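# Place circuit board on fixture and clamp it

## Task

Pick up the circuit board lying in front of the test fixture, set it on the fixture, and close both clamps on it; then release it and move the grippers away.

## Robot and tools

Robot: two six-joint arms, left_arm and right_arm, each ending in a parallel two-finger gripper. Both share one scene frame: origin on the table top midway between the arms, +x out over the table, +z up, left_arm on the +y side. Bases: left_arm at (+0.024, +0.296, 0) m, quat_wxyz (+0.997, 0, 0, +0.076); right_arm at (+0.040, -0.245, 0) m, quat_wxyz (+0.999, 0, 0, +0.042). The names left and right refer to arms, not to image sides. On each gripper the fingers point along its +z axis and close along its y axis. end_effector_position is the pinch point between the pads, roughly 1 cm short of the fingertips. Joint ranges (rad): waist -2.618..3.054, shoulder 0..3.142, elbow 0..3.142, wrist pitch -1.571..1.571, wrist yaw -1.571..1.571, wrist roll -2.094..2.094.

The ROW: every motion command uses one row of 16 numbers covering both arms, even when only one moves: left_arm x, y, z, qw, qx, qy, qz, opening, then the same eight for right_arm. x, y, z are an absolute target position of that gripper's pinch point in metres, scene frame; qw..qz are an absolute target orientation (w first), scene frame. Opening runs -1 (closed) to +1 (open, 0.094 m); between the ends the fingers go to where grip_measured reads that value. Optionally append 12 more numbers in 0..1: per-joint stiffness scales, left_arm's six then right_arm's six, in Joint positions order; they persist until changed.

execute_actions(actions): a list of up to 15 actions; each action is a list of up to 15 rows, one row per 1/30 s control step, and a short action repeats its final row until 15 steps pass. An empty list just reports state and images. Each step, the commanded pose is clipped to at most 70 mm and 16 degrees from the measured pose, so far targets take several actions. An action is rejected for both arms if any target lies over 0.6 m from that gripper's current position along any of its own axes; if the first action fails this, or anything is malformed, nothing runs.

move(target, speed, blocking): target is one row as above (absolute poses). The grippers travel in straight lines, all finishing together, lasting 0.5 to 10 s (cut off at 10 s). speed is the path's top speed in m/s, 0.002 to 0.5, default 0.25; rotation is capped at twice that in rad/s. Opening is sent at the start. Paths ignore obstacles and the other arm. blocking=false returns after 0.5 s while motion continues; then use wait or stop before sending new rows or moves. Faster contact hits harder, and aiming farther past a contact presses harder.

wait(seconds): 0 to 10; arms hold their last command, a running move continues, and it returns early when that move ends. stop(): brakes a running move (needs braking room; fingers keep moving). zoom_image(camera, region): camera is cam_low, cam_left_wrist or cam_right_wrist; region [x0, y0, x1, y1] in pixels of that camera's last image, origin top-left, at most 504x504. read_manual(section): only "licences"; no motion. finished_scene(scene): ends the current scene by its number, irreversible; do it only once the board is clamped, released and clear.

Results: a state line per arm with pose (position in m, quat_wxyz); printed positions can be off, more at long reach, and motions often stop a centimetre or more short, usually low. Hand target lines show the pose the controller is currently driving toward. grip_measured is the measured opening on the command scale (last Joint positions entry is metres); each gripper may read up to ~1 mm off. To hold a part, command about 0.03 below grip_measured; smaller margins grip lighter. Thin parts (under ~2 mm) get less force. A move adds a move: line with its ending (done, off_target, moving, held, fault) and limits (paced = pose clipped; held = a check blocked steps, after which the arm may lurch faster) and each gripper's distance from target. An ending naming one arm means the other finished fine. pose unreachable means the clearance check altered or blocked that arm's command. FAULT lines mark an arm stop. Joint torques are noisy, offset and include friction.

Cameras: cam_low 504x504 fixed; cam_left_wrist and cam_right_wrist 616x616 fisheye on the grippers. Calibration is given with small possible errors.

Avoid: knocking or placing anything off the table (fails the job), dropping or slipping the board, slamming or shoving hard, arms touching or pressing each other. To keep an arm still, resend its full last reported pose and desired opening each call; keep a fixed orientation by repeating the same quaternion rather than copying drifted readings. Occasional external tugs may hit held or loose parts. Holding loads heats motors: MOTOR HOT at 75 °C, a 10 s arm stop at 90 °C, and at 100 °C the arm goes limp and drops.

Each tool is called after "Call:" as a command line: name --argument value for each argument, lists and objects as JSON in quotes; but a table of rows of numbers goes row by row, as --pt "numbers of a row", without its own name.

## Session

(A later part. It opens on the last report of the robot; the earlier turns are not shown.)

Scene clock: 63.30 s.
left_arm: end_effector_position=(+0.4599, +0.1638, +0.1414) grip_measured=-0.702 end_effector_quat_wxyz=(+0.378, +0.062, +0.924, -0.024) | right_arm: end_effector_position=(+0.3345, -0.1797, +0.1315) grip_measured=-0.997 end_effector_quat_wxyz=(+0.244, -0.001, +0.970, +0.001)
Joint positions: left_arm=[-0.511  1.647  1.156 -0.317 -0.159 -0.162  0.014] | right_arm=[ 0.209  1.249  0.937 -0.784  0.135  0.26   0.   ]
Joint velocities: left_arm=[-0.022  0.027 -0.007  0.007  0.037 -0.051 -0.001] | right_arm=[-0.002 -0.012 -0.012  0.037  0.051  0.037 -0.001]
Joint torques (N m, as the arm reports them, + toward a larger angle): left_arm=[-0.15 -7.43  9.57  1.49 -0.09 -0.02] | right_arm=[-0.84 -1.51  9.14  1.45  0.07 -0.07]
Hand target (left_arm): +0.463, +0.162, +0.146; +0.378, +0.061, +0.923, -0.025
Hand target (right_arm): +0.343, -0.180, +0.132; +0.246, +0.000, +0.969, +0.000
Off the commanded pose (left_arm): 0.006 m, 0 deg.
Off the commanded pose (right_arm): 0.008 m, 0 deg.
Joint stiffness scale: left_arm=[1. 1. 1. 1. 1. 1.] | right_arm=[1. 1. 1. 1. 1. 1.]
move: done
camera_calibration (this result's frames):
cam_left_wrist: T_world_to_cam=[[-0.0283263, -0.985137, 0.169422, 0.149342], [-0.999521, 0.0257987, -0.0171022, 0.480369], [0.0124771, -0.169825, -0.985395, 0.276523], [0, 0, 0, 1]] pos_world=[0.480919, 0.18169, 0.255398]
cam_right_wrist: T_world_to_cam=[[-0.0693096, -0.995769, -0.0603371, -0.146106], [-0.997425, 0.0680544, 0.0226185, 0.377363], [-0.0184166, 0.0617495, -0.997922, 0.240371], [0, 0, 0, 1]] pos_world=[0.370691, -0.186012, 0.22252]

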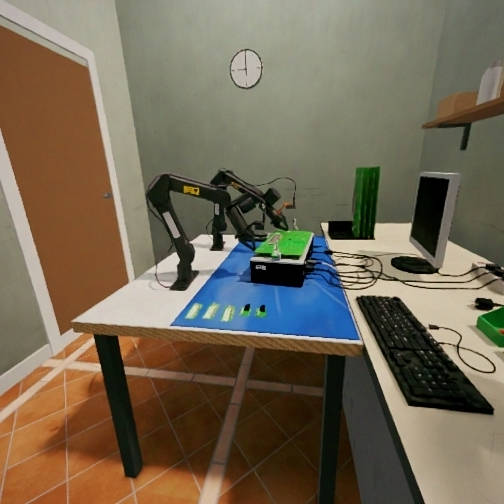

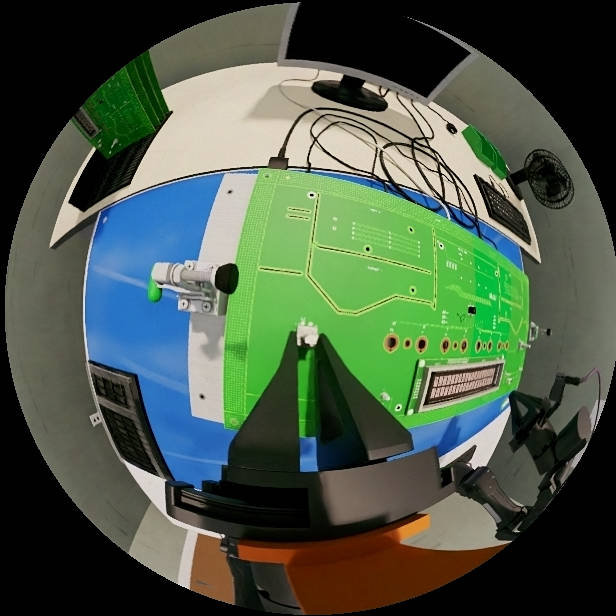

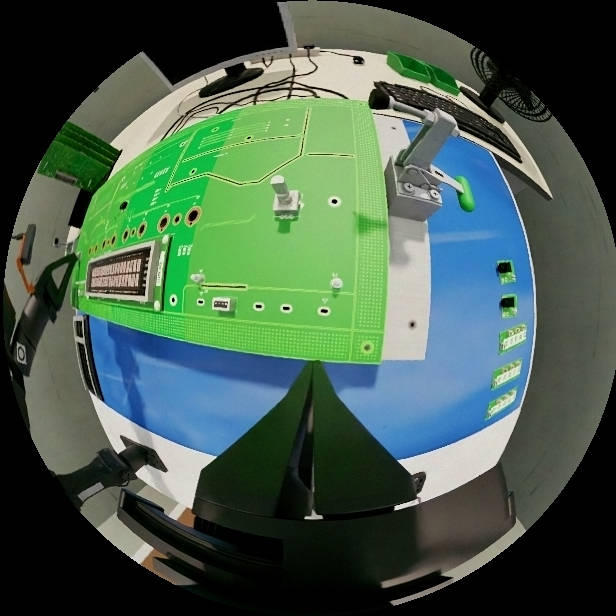

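Left pin dropped through. Push right more, lift left away.

Call:
move --target '[0.463,0.162,0.155,0.3778,0.0605,0.9236,-0.0248,-0.4,0.3455,-0.18,0.129,0.2462,0,0.9692,0,-1]' --speed 0.015

Call:
zoom_image --camera "cam_right_wrist" --region '[300, 310, 430, 380]'

Scene clock: 64.57 s.
left_arm: end_effector_position=(+0.4608, +0.1634, +0.1477) grip_measured=-0.402 end_effector_quat_wxyz=(+0.376, +0.062, +0.924, -0.024) | right_arm: end_effector_position=(+0.3347, -0.1798, +0.1310) grip_measured=-0.997 end_effector_quat_wxyz=(+0.243, -0.001, +0.970, +0.001)
Joint positions: left_arm=[-0.511  1.647  1.185 -0.349 -0.159 -0.162  0.028] | right_arm=[ 0.207  1.25   0.937 -0.784  0.133  0.257  0.   ]
Joint velocities: left_arm=[ 0.002 -0.002 -0.022 -0.125  0.007 -0.022  0.   ] | right_arm=[ 0.007 -0.012 -0.012  0.022  0.037 -0.022 -0.   ]
Joint torques (N m, as the arm reports them, + toward a larger angle): left_arm=[-0.14 -8.06  9.64  1.53 -0.09 -0.02] | right_arm=[-0.97 -0.79  8.67  1.61  0.06 -0.09]
Hand target (left_arm): +0.463, +0.162, +0.155; +0.378, +0.061, +0.923, -0.025
Hand target (right_arm): +0.345, -0.180, +0.129; +0.246, -0.000, +0.969, +0.000
Off the commanded pose (left_arm): 0.008 m, 0 deg.
Off the commanded pose (right_arm): 0.011 m, 0 deg.
Joint stiffness scale: left_arm=[1. 1. 1. 1. 1. 1.] | right_arm=[1. 1. 1. 1. 1. 1.]
move: off_target (right_arm)
camera_calibration (this result's frames):
cam_left_wrist: T_world_to_cam=[[-0.0276633, -0.985385, 0.16808, 0.147907], [-0.99958, 0.0258209, -0.013137, 0.480803], [0.00860503, -0.168372, -0.985686, 0.284257], [0, 0, 0, 1]] pos_world=[0.482247, 0.181192, 0.261644]
cam_right_wrist: T_world_to_cam=[[-0.0677121, -0.995883, -0.0602631, -0.14678], [-0.997503, 0.0663582, 0.024194, 0.377013], [-0.0200954, 0.0617509, -0.997889, 0.240511], [0, 0, 0, 1]] pos_world=[0.370966, -0.186045, 0.222037]

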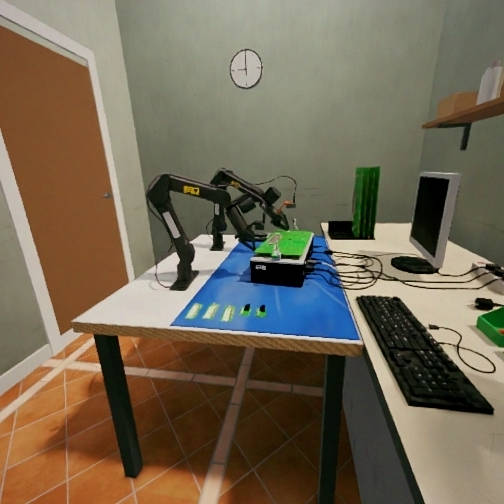

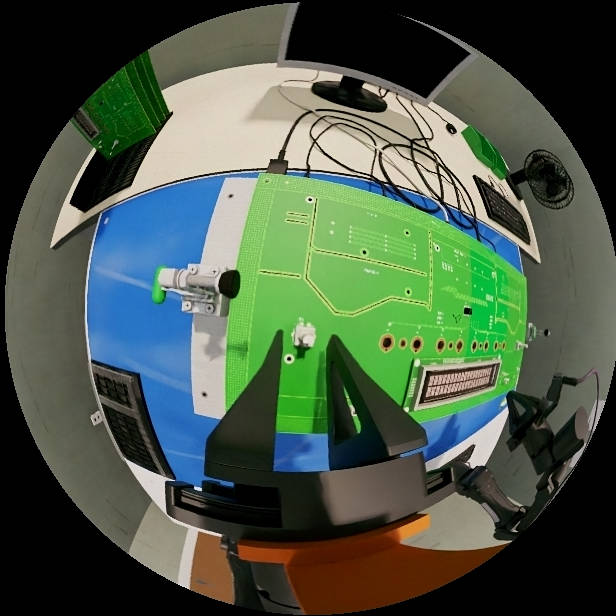

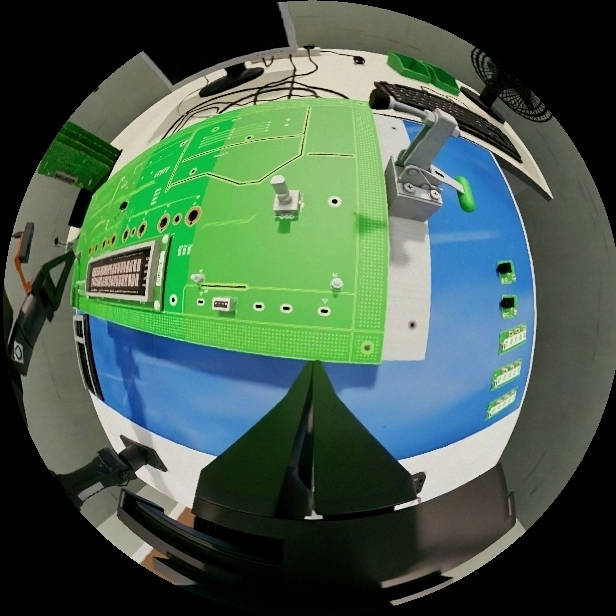

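Region (300, 310, 430, 380) of cam_right_wrist's 616x616 image, scaled by 3.877, with more detail than that image has; it fills the top 271 rows of this view, and the rest is white.

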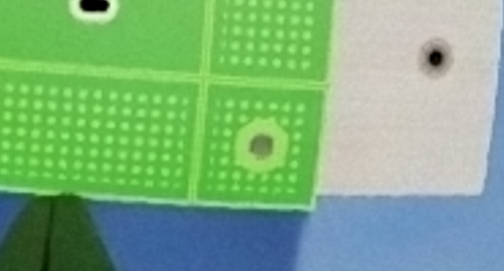

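Call:
move --target '[0.45,0.162,0.2,0.3778,0.0605,0.9236,-0.0248,-0.4,0.322,-0.18,0.127,0.2462,0,0.9692,0,-1]' --speed 0.1

Call:
move --target '[0.45,0.162,0.2,0.3778,0.0605,0.9236,-0.0248,-0.4,0.344,-0.18,0.129,0.2462,0,0.9692,0,-1]' --speed 0.02

Call:
zoom_image --camera "cam_right_wrist" --region '[300, 310, 430, 390]'

Scene clock: 65.83 s.
left_arm: end_effector_position=(+0.4511, +0.1632, +0.1875) grip_measured=-0.402 end_effector_quat_wxyz=(+0.370, +0.064, +0.927, -0.024) | right_arm: end_effector_position=(+0.3242, -0.1793, +0.1229) grip_measured=-0.997 end_effector_quat_wxyz=(+0.237, -0.002, +0.971, +0.002)
Joint positions: left_arm=[-0.519  1.6    1.304 -0.53  -0.159 -0.166  0.028] | right_arm=[ 0.22   1.222  0.892 -0.779  0.135  0.27   0.   ]
Joint velocities: left_arm=[ 0.007 -0.022  0.002 -0.037 -0.022 -0.007  0.001] | right_arm=[-0.007 -0.007  0.002 -0.066 -0.022  0.022 -0.   ]
Joint torques (N m, as the arm reports them, + toward a larger angle): left_arm=[-0.66 -8.94  9.39  1.49 -0.19 -0.11] | right_arm=[ 0.67 -5.86  6.8   1.25  0.22  0.05]
Hand target (left_arm): +0.451, +0.162, +0.200; +0.378, +0.061, +0.923, -0.025
Hand target (right_arm): +0.322, -0.180, +0.127; +0.246, -0.000, +0.969, -0.000
Off the commanded pose (left_arm): 0.013 m, 1 deg.
Off the commanded pose (right_arm): 0.005 m, 1 deg.
Joint stiffness scale: left_arm=[1. 1. 1. 1. 1. 1.] | right_arm=[1. 1. 1. 1. 1. 1.]
move: off_target (left_arm)
camera_calibration (this result's frames):
cam_left_wrist: T_world_to_cam=[[-0.0305846, -0.985631, 0.166119, 0.14249], [-0.999516, 0.0310944, 0.000468348, 0.468218], [-0.00562699, -0.166024, -0.986106, 0.329641], [0, 0, 0, 1]] pos_world=[0.474204, 0.180612, 0.301171]
cam_right_wrist: T_world_to_cam=[[-0.0674396, -0.995916, -0.0600193, -0.147667], [-0.997219, 0.0653715, 0.0357805, 0.365027], [-0.0317108, 0.0622654, -0.997556, 0.235987], [0, 0, 0, 1]] pos_world=[0.361537, -0.18562, 0.213486]

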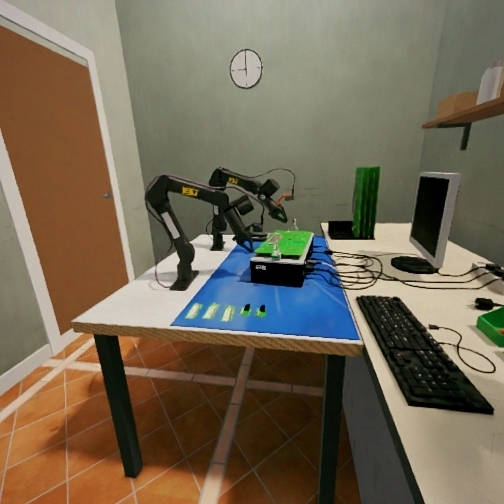

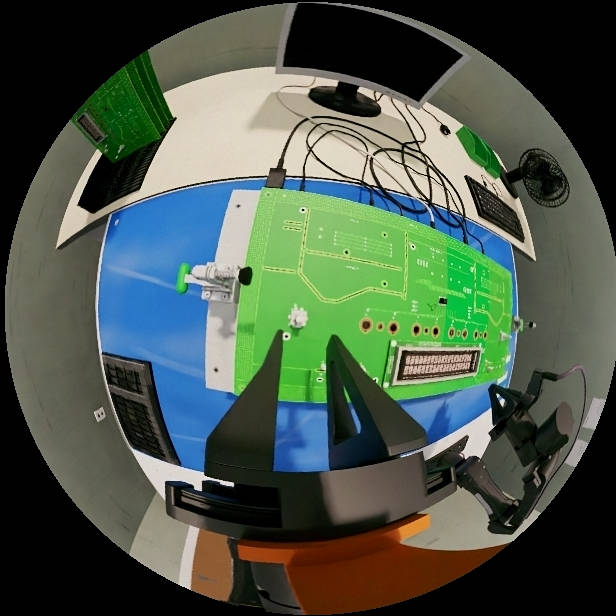

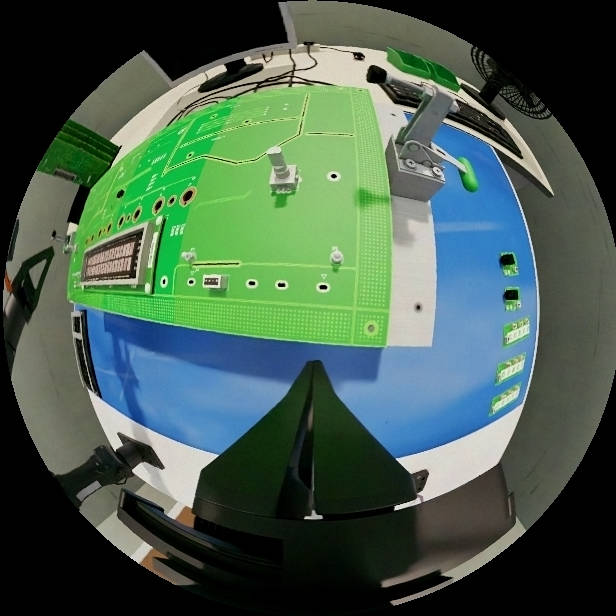

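Scene clock: 67.10 s.
left_arm: end_effector_position=(+0.4509, +0.1633, +0.1872) grip_measured=-0.402 end_effector_quat_wxyz=(+0.369, +0.065, +0.927, -0.024) | right_arm: end_effector_position=(+0.3346, -0.1802, +0.1221) grip_measured=-0.997 end_effector_quat_wxyz=(+0.235, -0.000, +0.972, -0.001)
Joint positions: left_arm=[-0.519  1.6    1.304 -0.531 -0.159 -0.166  0.028] | right_arm=[ 0.207  1.269  0.922 -0.768  0.134  0.259  0.   ]
Joint velocities: left_arm=[-0.007  0.007 -0.002 -0.007 -0.007 -0.007  0.   ] | right_arm=[ 0.002  0.002 -0.002 -0.022  0.022 -0.051 -0.   ]
Joint torques (N m, as the arm reports them, + toward a larger angle): left_arm=[-0.66 -9.06  9.27  1.47 -0.2  -0.1 ] | right_arm=[-0.75 -3.02  9.69  1.39  0.07 -0.02]
Hand target (left_arm): +0.450, +0.162, +0.200; +0.378, +0.061, +0.924, -0.025
Hand target (right_arm): +0.344, -0.180, +0.129; +0.246, +0.000, +0.969, +0.000
Off the commanded pose (left_arm): 0.013 m, 1 deg.
Off the commanded pose (right_arm): 0.012 m, 1 deg.
Joint stiffness scale: left_arm=[1. 1. 1. 1. 1. 1.] | right_arm=[1. 1. 1. 1. 1. 1.]
move: off_target (left_arm, right_arm)
camera_calibration (this result's frames):
cam_left_wrist: T_world_to_cam=[[-0.0303483, -0.985722, 0.165623, 0.142623], [-0.999515, 0.0310937, 0.00190903, 0.467686], [-0.00703161, -0.165485, -0.986187, 0.329965], [0, 0, 0, 1]] pos_world=[0.474108, 0.180649, 0.300893]
cam_right_wrist: T_world_to_cam=[[-0.0719673, -0.995942, -0.0540349, -0.147119], [-0.99673, 0.069817, 0.0406808, 0.375592], [-0.0367432, 0.0567858, -0.99771, 0.236301], [0, 0, 0, 1]] pos_world=[0.372459, -0.186164, 0.212531]

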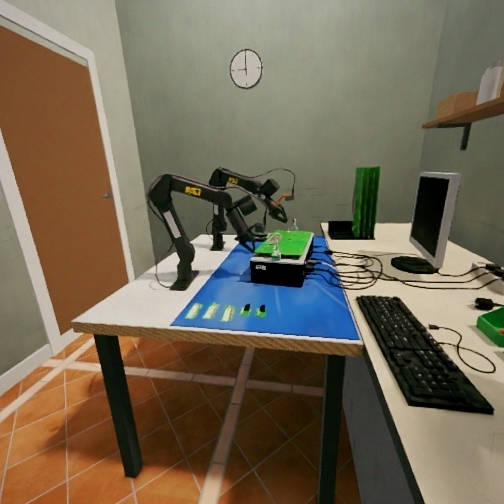

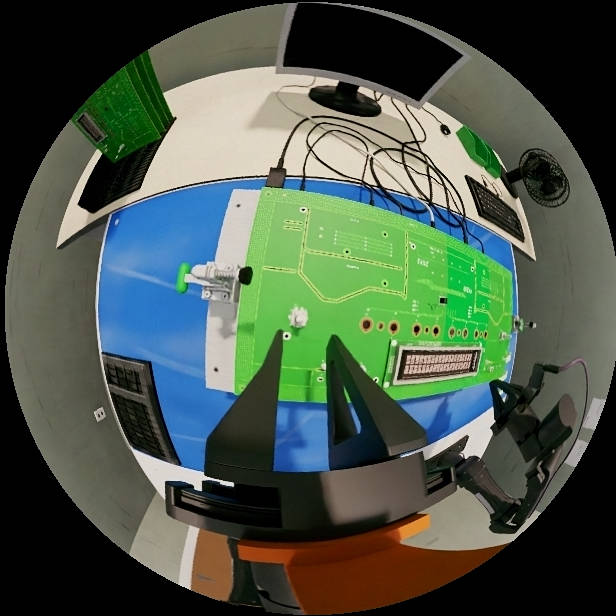

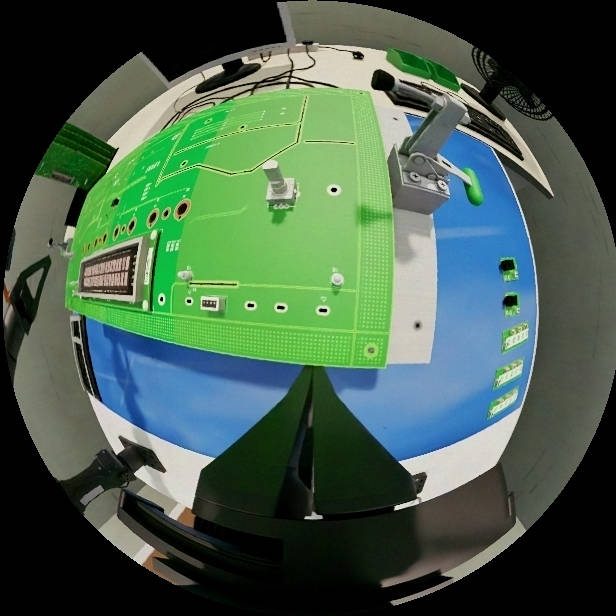

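Region (300, 310, 430, 390) of cam_right_wrist's 616x616 image, scaled by 3.877, with more detail than that image has; it fills the top 310 rows of this view, and the rest is white.

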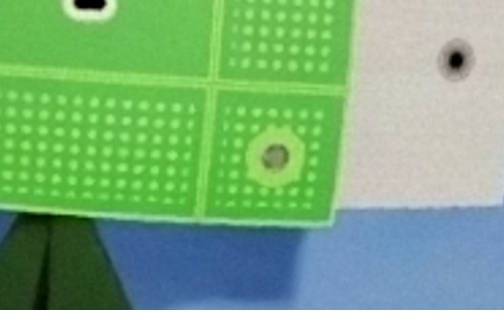

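Call:
move --target '[0.45,0.162,0.2,0.3778,0.0605,0.9236,-0.0248,-0.4,0.3465,-0.18,0.129,0.2462,0,0.9692,0,-1]' --speed 0.01

Call:
zoom_image --camera "cam_right_wrist" --region '[340, 315, 430, 380]'

Scene clock: 68.80 s.
left_arm: end_effector_position=(+0.4509, +0.1633, +0.1872) grip_measured=-0.402 end_effector_quat_wxyz=(+0.369, +0.065, +0.927, -0.024) | right_arm: end_effector_position=(+0.3361, -0.1802, +0.1213) grip_measured=-0.997 end_effector_quat_wxyz=(+0.232, -0.001, +0.973, -0.001)
Joint positions: left_arm=[-0.519  1.6    1.304 -0.531 -0.159 -0.166  0.028] | right_arm=[ 0.204  1.279  0.928 -0.769  0.131  0.256  0.   ]
Joint velocities: left_arm=[-0.002 -0.007  0.012  0.037  0.022 -0.081  0.001] | right_arm=[-0.002 -0.007  0.012 -0.007 -0.022 -0.007 -0.   ]
Joint torques (N m, as the arm reports them, + toward a larger angle): left_arm=[-0.69 -9.05  9.27  1.47 -0.2  -0.11] | right_arm=[-0.83 -3.11  9.89  1.43  0.06 -0.07]
Hand target (left_arm): +0.450, +0.162, +0.200; +0.378, +0.061, +0.923, -0.025
Hand target (right_arm): +0.346, -0.180, +0.129; +0.246, +0.000, +0.969, -0.000
Off the commanded pose (left_arm): 0.013 m, 1 deg.
Off the commanded pose (right_arm): 0.013 m, 2 deg.
Joint stiffness scale: left_arm=[1. 1. 1. 1. 1. 1.] | right_arm=[1. 1. 1. 1. 1. 1.]
move: off_target (left_arm, right_arm)
camera_calibration (this result's frames):
cam_left_wrist: T_world_to_cam=[[-0.0303483, -0.985722, 0.165623, 0.142623], [-0.999515, 0.0310937, 0.00190903, 0.467686], [-0.00703161, -0.165485, -0.986187, 0.329965], [0, 0, 0, 1]] pos_world=[0.474108, 0.180649, 0.300893]
cam_right_wrist: T_world_to_cam=[[-0.0712647, -0.996023, -0.0534668, -0.14733], [-0.996559, 0.0688233, 0.0461938, 0.376204], [-0.0423304, 0.0565748, -0.997501, 0.237341], [0, 0, 0, 1]] pos_world=[0.374457, -0.186063, 0.211492]

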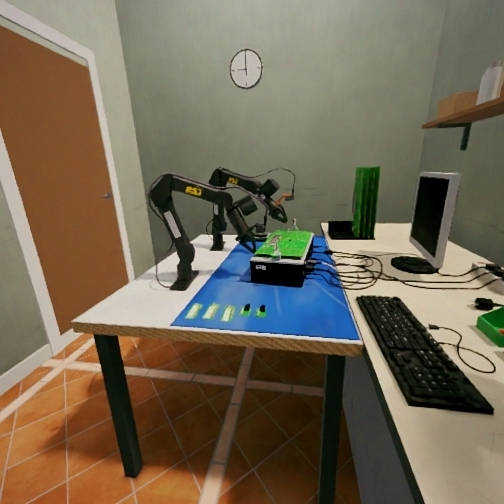

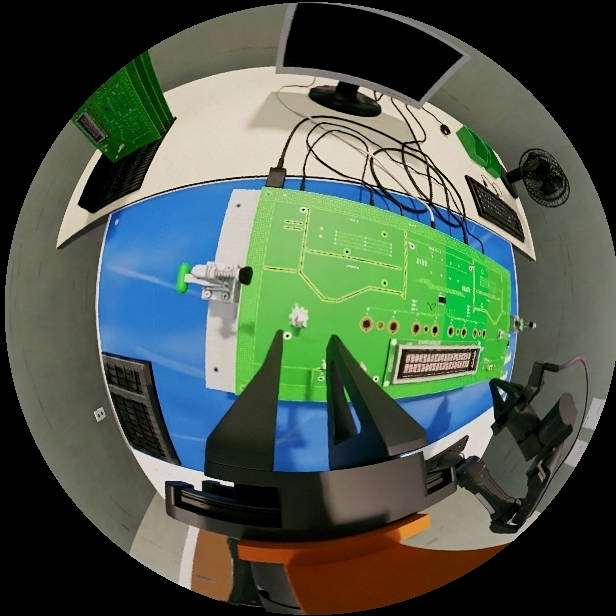

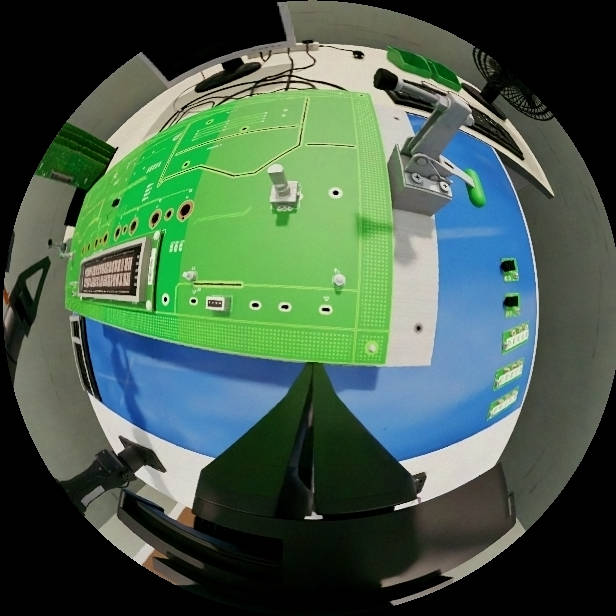

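Region (340, 315, 430, 380) of cam_right_wrist's 616x616 image, scaled by 5.600, with more detail than that image has.

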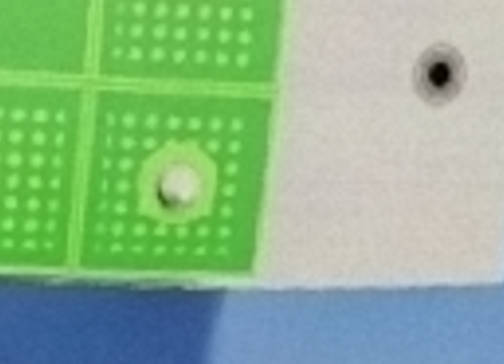

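Call:
move --target '[0.41,0.25,0.18,0.499,0.0566,0.8642,-0.0327,-0.4,0.31,-0.24,0.16,0.499,0.0566,0.8642,-0.0327,-0.4]' --speed 0.3

Call:
move --target '[0.46,0.271,0.148,0.499,0.0566,0.8642,-0.0327,-0.4,0.392,-0.273,0.148,0.499,0.0566,0.8642,-0.0327,-0.4]' --speed 0.2

Call:
zoom_image --camera "cam_low" --region '[235, 210, 315, 270]'

Scene clock: 71.13 s.
left_arm: end_effector_position=(+0.4126, +0.2478, +0.1763) grip_measured=-0.402 end_effector_quat_wxyz=(+0.492, +0.054, +0.868, -0.035) | right_arm: end_effector_position=(+0.3110, -0.2353, +0.1561) grip_measured=-0.403 end_effector_quat_wxyz=(+0.488, +0.056, +0.871, -0.027)
Joint positions: left_arm=[-0.274  1.242  0.744 -0.042  0.01  -0.003  0.028] | right_arm=[ 0.131  0.664  0.448 -0.358  0.284  0.188  0.028]
Joint velocities: left_arm=[-0.007  0.012  0.002  0.007  0.051  0.037 -0.   ] | right_arm=[-0.017 -0.022  0.002 -0.066  0.007 -0.007 -0.   ]
Joint torques (N m, as the arm reports them, + toward a larger angle): left_arm=[ 0.64 -6.    6.75  2.04  0.02  0.15] | right_arm=[-0.68 -1.74  7.27  2.04  0.22 -0.05]
Hand target (left_arm): +0.411, +0.250, +0.180; +0.500, +0.058, +0.864, -0.034
Hand target (right_arm): +0.310, -0.239, +0.160; +0.498, +0.059, +0.865, -0.033
Off the commanded pose (left_arm): 0.005 m, 1 deg.
Off the commanded pose (right_arm): 0.006 m, 2 deg.
Joint stiffness scale: left_arm=[1. 1. 1. 1. 1. 1.] | right_arm=[1. 1. 1. 1. 1. 1.]
move: done
camera_calibration (this result's frames):
cam_left_wrist: T_world_to_cam=[[-0.0705394, -0.977543, 0.198579, 0.23523], [-0.964039, 0.0156718, -0.265299, 0.463098], [0.256229, -0.210152, -0.943495, 0.227796], [0, 0, 0, 1]] pos_world=[0.40467, 0.270562, 0.291072]
cam_right_wrist: T_world_to_cam=[[-0.153764, -0.983655, -0.0936986, -0.167338], [-0.856488, 0.179968, -0.483777, 0.418702], [0.492733, 0.00586407, -0.870161, 0.0758764], [0, 0, 0, 1]] pos_world=[0.295496, -0.240401, 0.252904]

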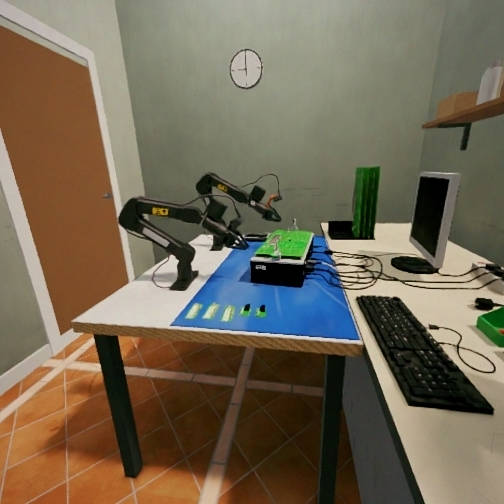

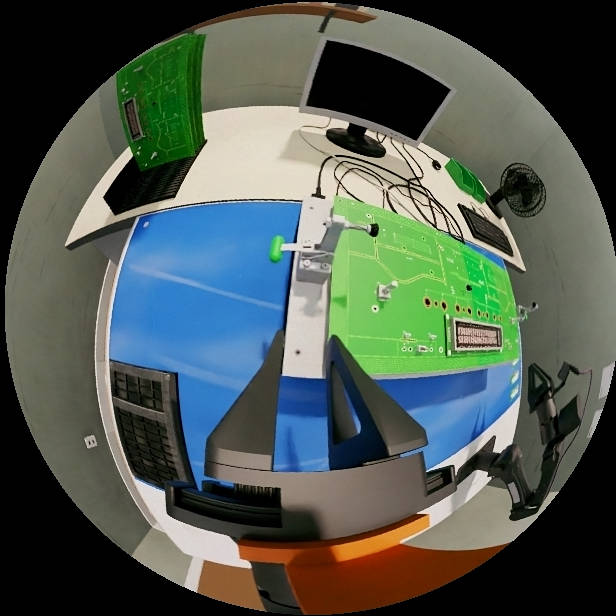

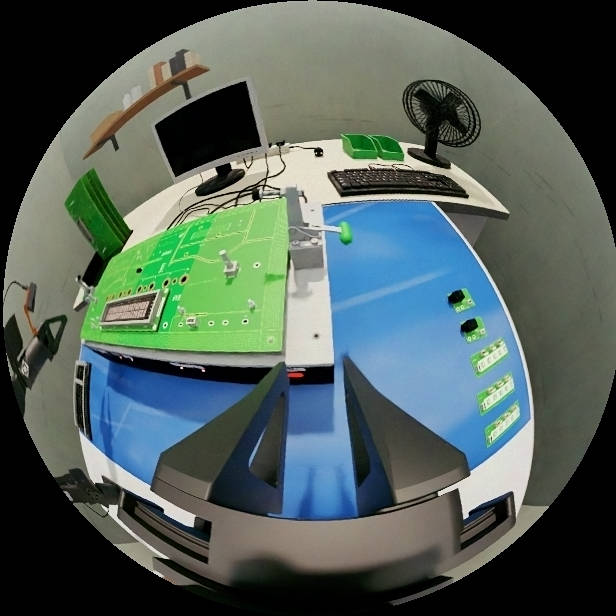

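Scene clock: 72.30 s.
left_arm: end_effector_position=(+0.4511, +0.2698, +0.1374) grip_measured=-0.402 end_effector_quat_wxyz=(+0.486, +0.052, +0.872, -0.034) | right_arm: end_effector_position=(+0.3847, -0.2717, +0.1386) grip_measured=-0.403 end_effector_quat_wxyz=(+0.489, +0.060, +0.870, -0.030)
Joint positions: left_arm=[-0.18   1.463  0.758  0.151  0.088  0.043  0.028] | right_arm=[-0.126  1.082  0.503  0.031  0.076  0.054  0.028]
Joint velocities: left_arm=[ 0.002 -0.002  0.002 -0.022 -0.007 -0.037  0.   ] | right_arm=[-0.002  0.002 -0.007 -0.022 -0.022  0.037  0.   ]
Joint torques (N m, as the arm reports them, + toward a larger angle): left_arm=[ 0.53 -5.33  9.39  2.03  0.08  0.14] | right_arm=[-0.7  -1.47  9.91  2.   -0.04 -0.1 ]
Hand target (left_arm): +0.459, +0.271, +0.148; +0.499, +0.056, +0.864, -0.033
Hand target (right_arm): +0.391, -0.273, +0.147; +0.498, +0.058, +0.865, -0.031
Off the commanded pose (left_arm): 0.014 m, 2 deg.
Off the commanded pose (right_arm): 0.012 m, 1 deg.
Joint stiffness scale: left_arm=[1. 1. 1. 1. 1. 1.] | right_arm=[1. 1. 1. 1. 1. 1.]
move: off_target (left_arm, right_arm)
camera_calibration (this result's frames):
cam_left_wrist: T_world_to_cam=[[-0.063749, -0.97771, 0.200049, 0.263969], [-0.967206, 0.0111445, -0.253749, 0.49067], [0.245864, -0.209665, -0.946357, 0.190814], [0, 0, 0, 1]] pos_world=[0.444493, 0.292624, 0.252278]
cam_right_wrist: T_world_to_cam=[[-0.164768, -0.982004, -0.0923062, -0.188908], [-0.853127, 0.188857, -0.48632, 0.481363], [0.495001, -0.00138101, -0.868892, 0.0215625], [0, 0, 0, 1]] pos_world=[0.368864, -0.276387, 0.235395]

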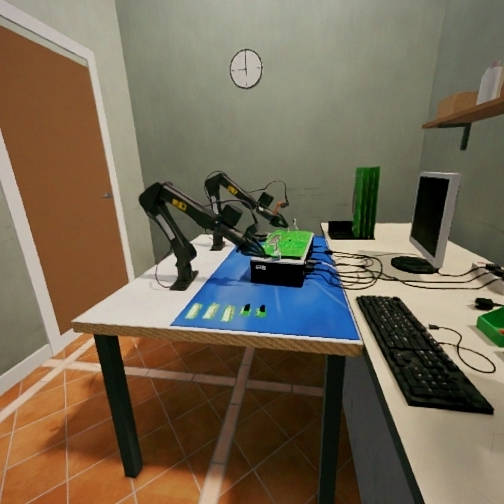

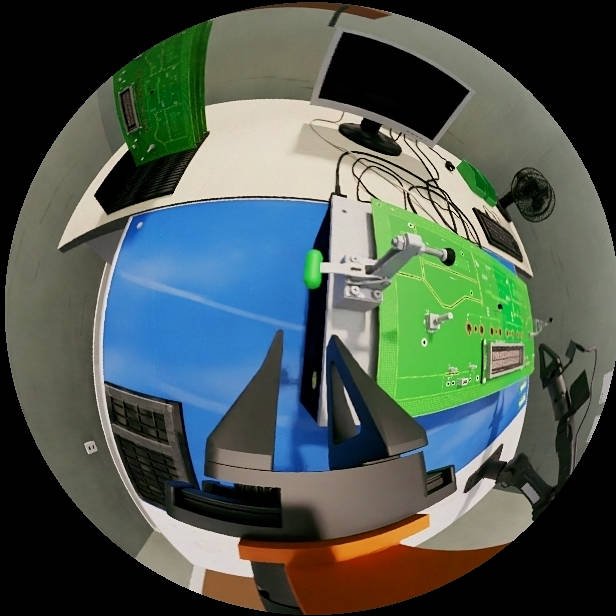

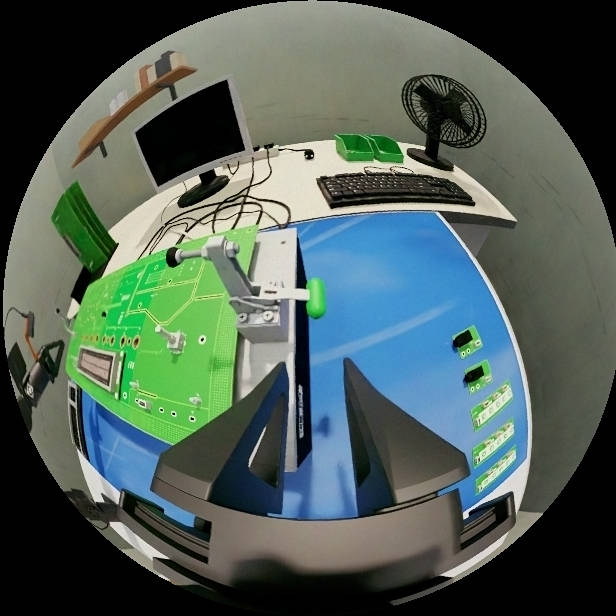

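Region (235, 210, 315, 270) of cam_low's 504x504 image, scaled by 6.300, with more detail than that image has; it fills the top 378 rows of this view, and the rest is white.

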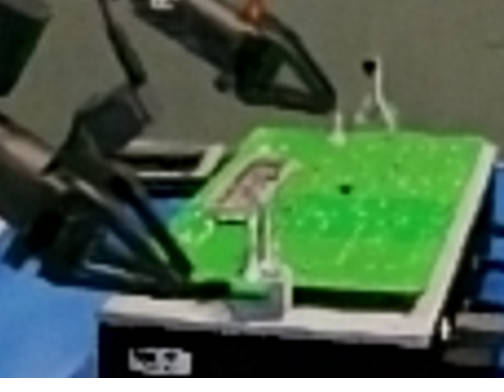

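Call:
move --target '[0.493,0.265,0.149,0.499,0.0566,0.8642,-0.0327,-0.58,0.427,-0.279,0.146,0.499,0.0566,0.8642,-0.0327,-0.58]' --speed 0.06

Call:
zoom_image --camera "cam_left_wrist" --region '[260, 250, 420, 390]'

Call:
zoom_image --camera "cam_right_wrist" --region '[200, 270, 370, 420]'

Call:
zoom_image --camera "cam_low" --region '[245, 210, 315, 270]'

Scene clock: 73.57 s.
left_arm: end_effector_position=(+0.4851, +0.2688, +0.1390) grip_measured=-0.578 end_effector_quat_wxyz=(+0.488, +0.052, +0.871, -0.034) | right_arm: end_effector_position=(+0.4200, -0.2772, +0.1379) grip_measured=-0.577 end_effector_quat_wxyz=(+0.490, +0.059, +0.869, -0.032)
Joint positions: left_arm=[-0.18   1.591  0.884  0.156  0.088  0.043  0.02 ] | right_arm=[-0.142  1.259  0.597  0.117  0.064  0.042  0.02 ]
Joint velocities: left_arm=[-0.002 -0.002 -0.032 -0.051 -0.051 -0.007 -0.001] | right_arm=[ 0.007 -0.007 -0.012  0.037  0.066 -0.11  -0.   ]
Joint torques (N m, as the arm reports them, + toward a larger angle): left_arm=[-0.92 -6.66  9.44  1.97 -0.06  0.07] | right_arm=[-0.68 -3.17  9.73  2.04 -0.09 -0.09]
Hand target (left_arm): +0.493, +0.265, +0.149; +0.499, +0.057, +0.864, -0.033
Hand target (right_arm): +0.427, -0.279, +0.146; +0.499, +0.057, +0.864, -0.033
Off the commanded pose (left_arm): 0.013 m, 2 deg.
Off the commanded pose (right_arm): 0.011 m, 1 deg.
Joint stiffness scale: left_arm=[1. 1. 1. 1. 1. 1.] | right_arm=[1. 1. 1. 1. 1. 1.]
move: off_target (left_arm, right_arm)
camera_calibration (this result's frames):
cam_left_wrist: T_world_to_cam=[[-0.0642828, -0.977695, 0.19995, 0.265172], [-0.966525, 0.0111258, -0.256331, 0.523911], [0.248389, -0.209734, -0.945682, 0.182499], [0, 0, 0, 1]] pos_world=[0.478089, 0.291704, 0.25386]
cam_right_wrist: T_world_to_cam=[[-0.164464, -0.982375, -0.0888272, -0.189326], [-0.852351, 0.186862, -0.488447, 0.51158], [0.496437, -0.00462006, -0.86806, 0.00184638], [0, 0, 0, 1]] pos_world=[0.403992, -0.281576, 0.234665]

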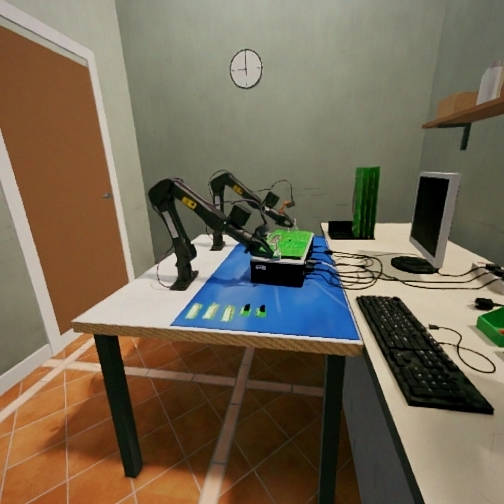

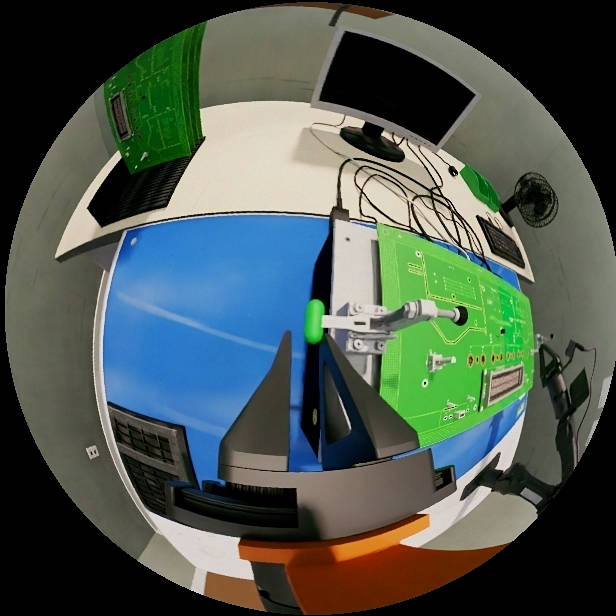

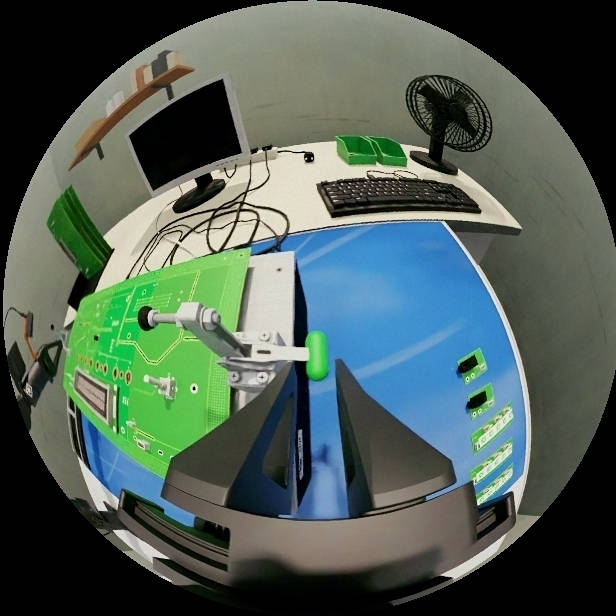

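Region (260, 250, 420, 390) of cam_left_wrist's 616x616 image, scaled by 3.150, with more detail than that image has; it fills the top 441 rows of this view, and the rest is white.

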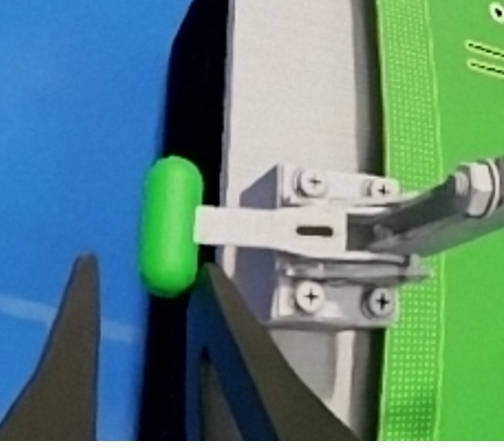

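Region (200, 270, 370, 420) of cam_right_wrist's 616x616 image, scaled by 2.965, with more detail than that image has; it fills the top 445 rows of this view, and the rest is white.

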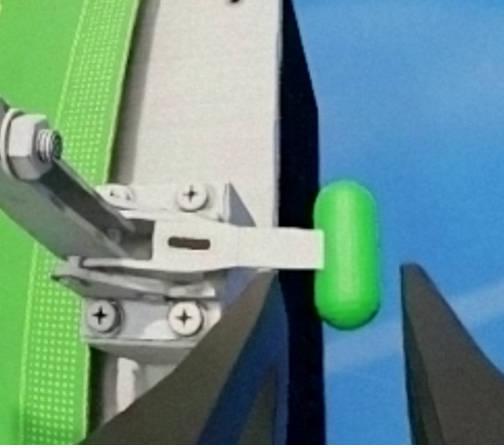

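Region (245, 210, 315, 270) of cam_low's 504x504 image, scaled by 7.200, with more detail than that image has; it fills the top 432 rows of this view, and the rest is white.

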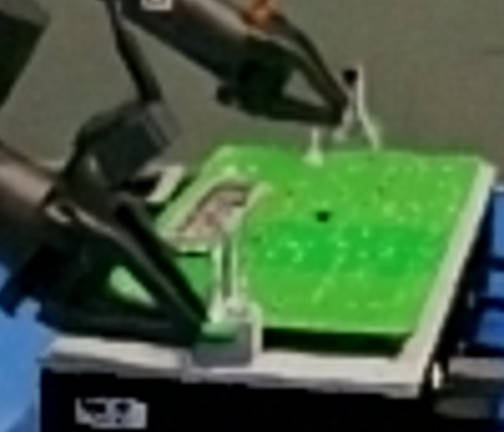

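Call:
move --target '[0.46,0.265,0.15,0.5461,-0.255,0.7514,-0.2693,-0.32,0.395,-0.27,0.147,0.5765,0.351,0.7116,0.1957,-0.32]' --speed 0.3

Scene clock: 76.17 s.
left_arm: end_effector_position=(+0.4636, +0.2668, +0.1475) grip_measured=-0.322 end_effector_quat_wxyz=(+0.542, -0.252, +0.756, -0.266) | right_arm: end_effector_position=(+0.3976, -0.2707, +0.1425) grip_measured=-0.323 end_effector_quat_wxyz=(+0.569, +0.352, +0.717, +0.194)
Joint positions: left_arm=[-0.179  1.547  0.578  0.694  0.104 -0.749  0.032] | right_arm=[-0.111  1.174  0.294  0.598  0.098  0.813  0.032]
Joint velocities: left_arm=[-0.002 -0.012  0.017  0.022  0.022 -0.066 -0.001] | right_arm=[-0.007 -0.002 -0.007 -0.051 -0.051  0.066 -0.   ]
Joint torques (N m, as the arm reports them, + toward a larger angle): left_arm=[-0.71 -7.51  5.51  2.14 -0.09 -0.07] | right_arm=[ 0.65 -4.66  6.34  2.12  0.19  0.02]
Hand target (left_arm): +0.460, +0.265, +0.150; +0.546, -0.253, +0.752, -0.269
Hand target (right_arm): +0.396, -0.270, +0.147; +0.576, +0.352, +0.711, +0.196
Off the commanded pose (left_arm): 0.005 m, 1 deg.
Off the commanded pose (right_arm): 0.005 m, 1 deg.
Joint stiffness scale: left_arm=[1. 1. 1. 1. 1. 1.] | right_arm=[1. 1. 1. 1. 1. 1.]
move: done
camera_calibration (this result's frames):
cam_left_wrist: T_world_to_cam=[[0.0966414, -0.580786, 0.808299, -0.0102], [-0.84865, -0.472403, -0.237969, 0.577007], [0.520052, -0.662965, -0.538538, 0.130374], [0, 0, 0, 1]] pos_world=[0.422861, 0.353089, 0.215766]
cam_right_wrist: T_world_to_cam=[[-0.276083, -0.610611, -0.742248, 0.0519712], [-0.538246, 0.738032, -0.406939, 0.506181], [0.796285, 0.287163, -0.532417, -0.0710627], [0, 0, 0, 1]] pos_world=[0.343384, -0.321437, 0.206725]

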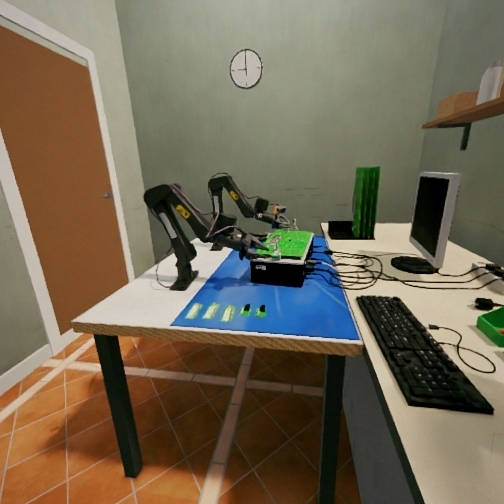

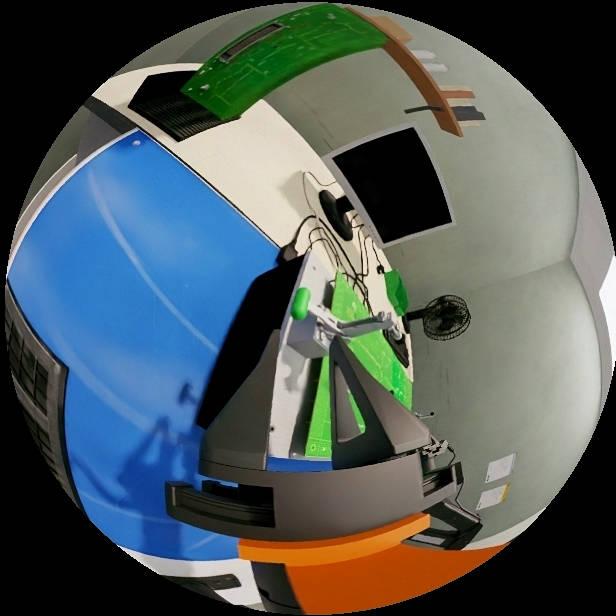

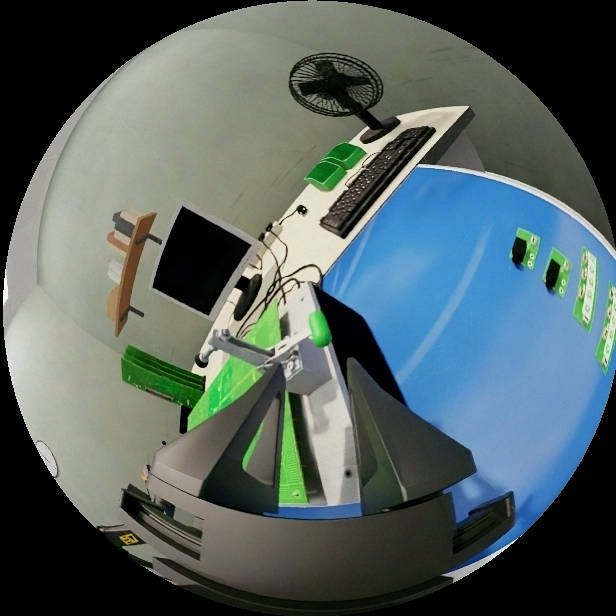

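Call:
move --target '[0.506,0.259,0.148,0.5461,-0.255,0.7514,-0.2693,-0.32,0.441,-0.279,0.146,0.5765,0.351,0.7116,0.1957,-0.32]' --speed 0.06

Call:
zoom_image --camera "cam_left_wrist" --region '[240, 280, 420, 420]'

Call:
zoom_image --camera "cam_right_wrist" --region '[200, 310, 380, 450]'

Scene clock: 77.40 s.
left_arm: end_effector_position=(+0.4985, +0.2615, +0.1386) grip_measured=-0.322 end_effector_quat_wxyz=(+0.537, -0.256, +0.759, -0.265) | right_arm: end_effector_position=(+0.4355, -0.2772, +0.1403) grip_measured=-0.322 end_effector_quat_wxyz=(+0.570, +0.355, +0.714, +0.196)
Joint positions: left_arm=[-0.195  1.696  0.709  0.699  0.087 -0.759  0.032] | right_arm=[-0.134  1.387  0.408  0.702  0.077  0.815  0.032]
Joint velocities: left_arm=[-0.002 -0.002 -0.007  0.022  0.007 -0.051 -0.001] | right_arm=[-0.012 -0.017  0.012  0.007  0.007 -0.007 -0.001]
Joint torques (N m, as the arm reports them, + toward a larger angle): left_arm=[-0.69 -6.9   8.65  2.12 -0.09 -0.07] | right_arm=[-0.65 -3.53  8.48  2.16 -0.04 -0.08]
Hand target (left_arm): +0.506, +0.259, +0.148; +0.546, -0.255, +0.751, -0.269
Hand target (right_arm): +0.441, -0.279, +0.146; +0.576, +0.351, +0.711, +0.196
Off the commanded pose (left_arm): 0.012 m, 1 deg.
Off the commanded pose (right_arm): 0.008 m, 1 deg.
Joint stiffness scale: left_arm=[1. 1. 1. 1. 1. 1.] | right_arm=[1. 1. 1. 1. 1. 1.]
move: off_target (left_arm)
camera_calibration (this result's frames):
cam_left_wrist: T_world_to_cam=[[0.110933, -0.577241, 0.809004, -0.0174953], [-0.850485, -0.476286, -0.223218, 0.601948], [0.514168, -0.663283, -0.543771, 0.107637], [0, 0, 0, 1]] pos_world=[0.458545, 0.347994, 0.207049]
cam_right_wrist: T_world_to_cam=[[-0.274511, -0.604372, -0.747916, 0.058638], [-0.533615, 0.74279, -0.404374, 0.529409], [0.799937, 0.288094, -0.526406, -0.102748], [0, 0, 0, 1]] pos_world=[0.380789, -0.328199, 0.203849]

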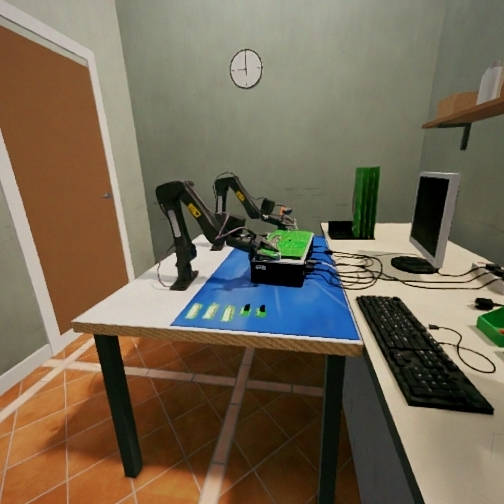

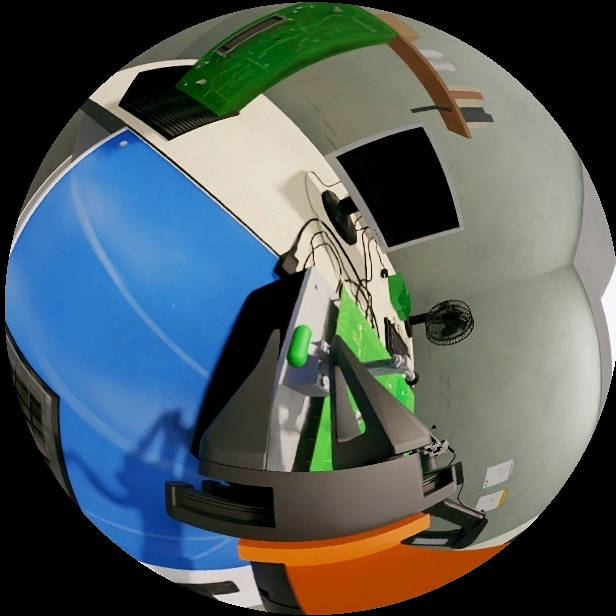

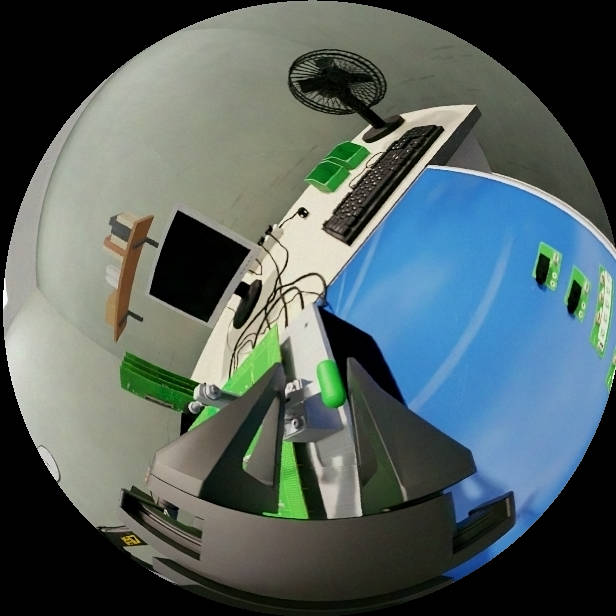

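Region (240, 280, 420, 420) of cam_left_wrist's 616x616 image, scaled by 2.800, with more detail than that image has.

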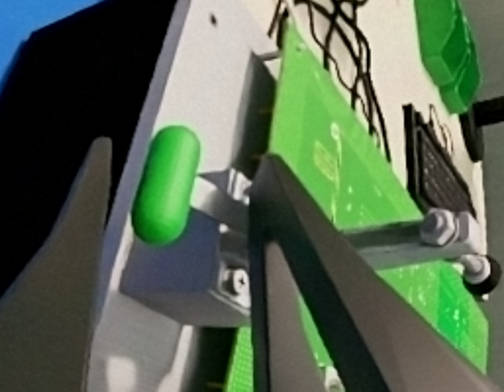

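Region (200, 310, 380, 450) of cam_right_wrist's 616x616 image, scaled by 2.800, with more detail than that image has.

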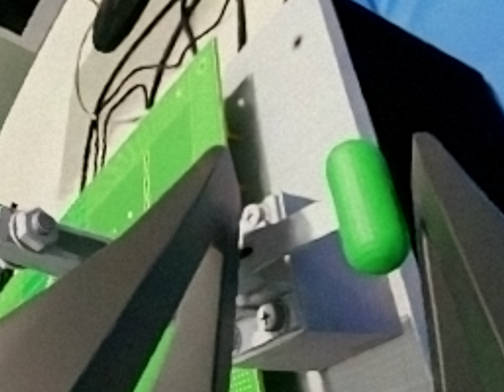

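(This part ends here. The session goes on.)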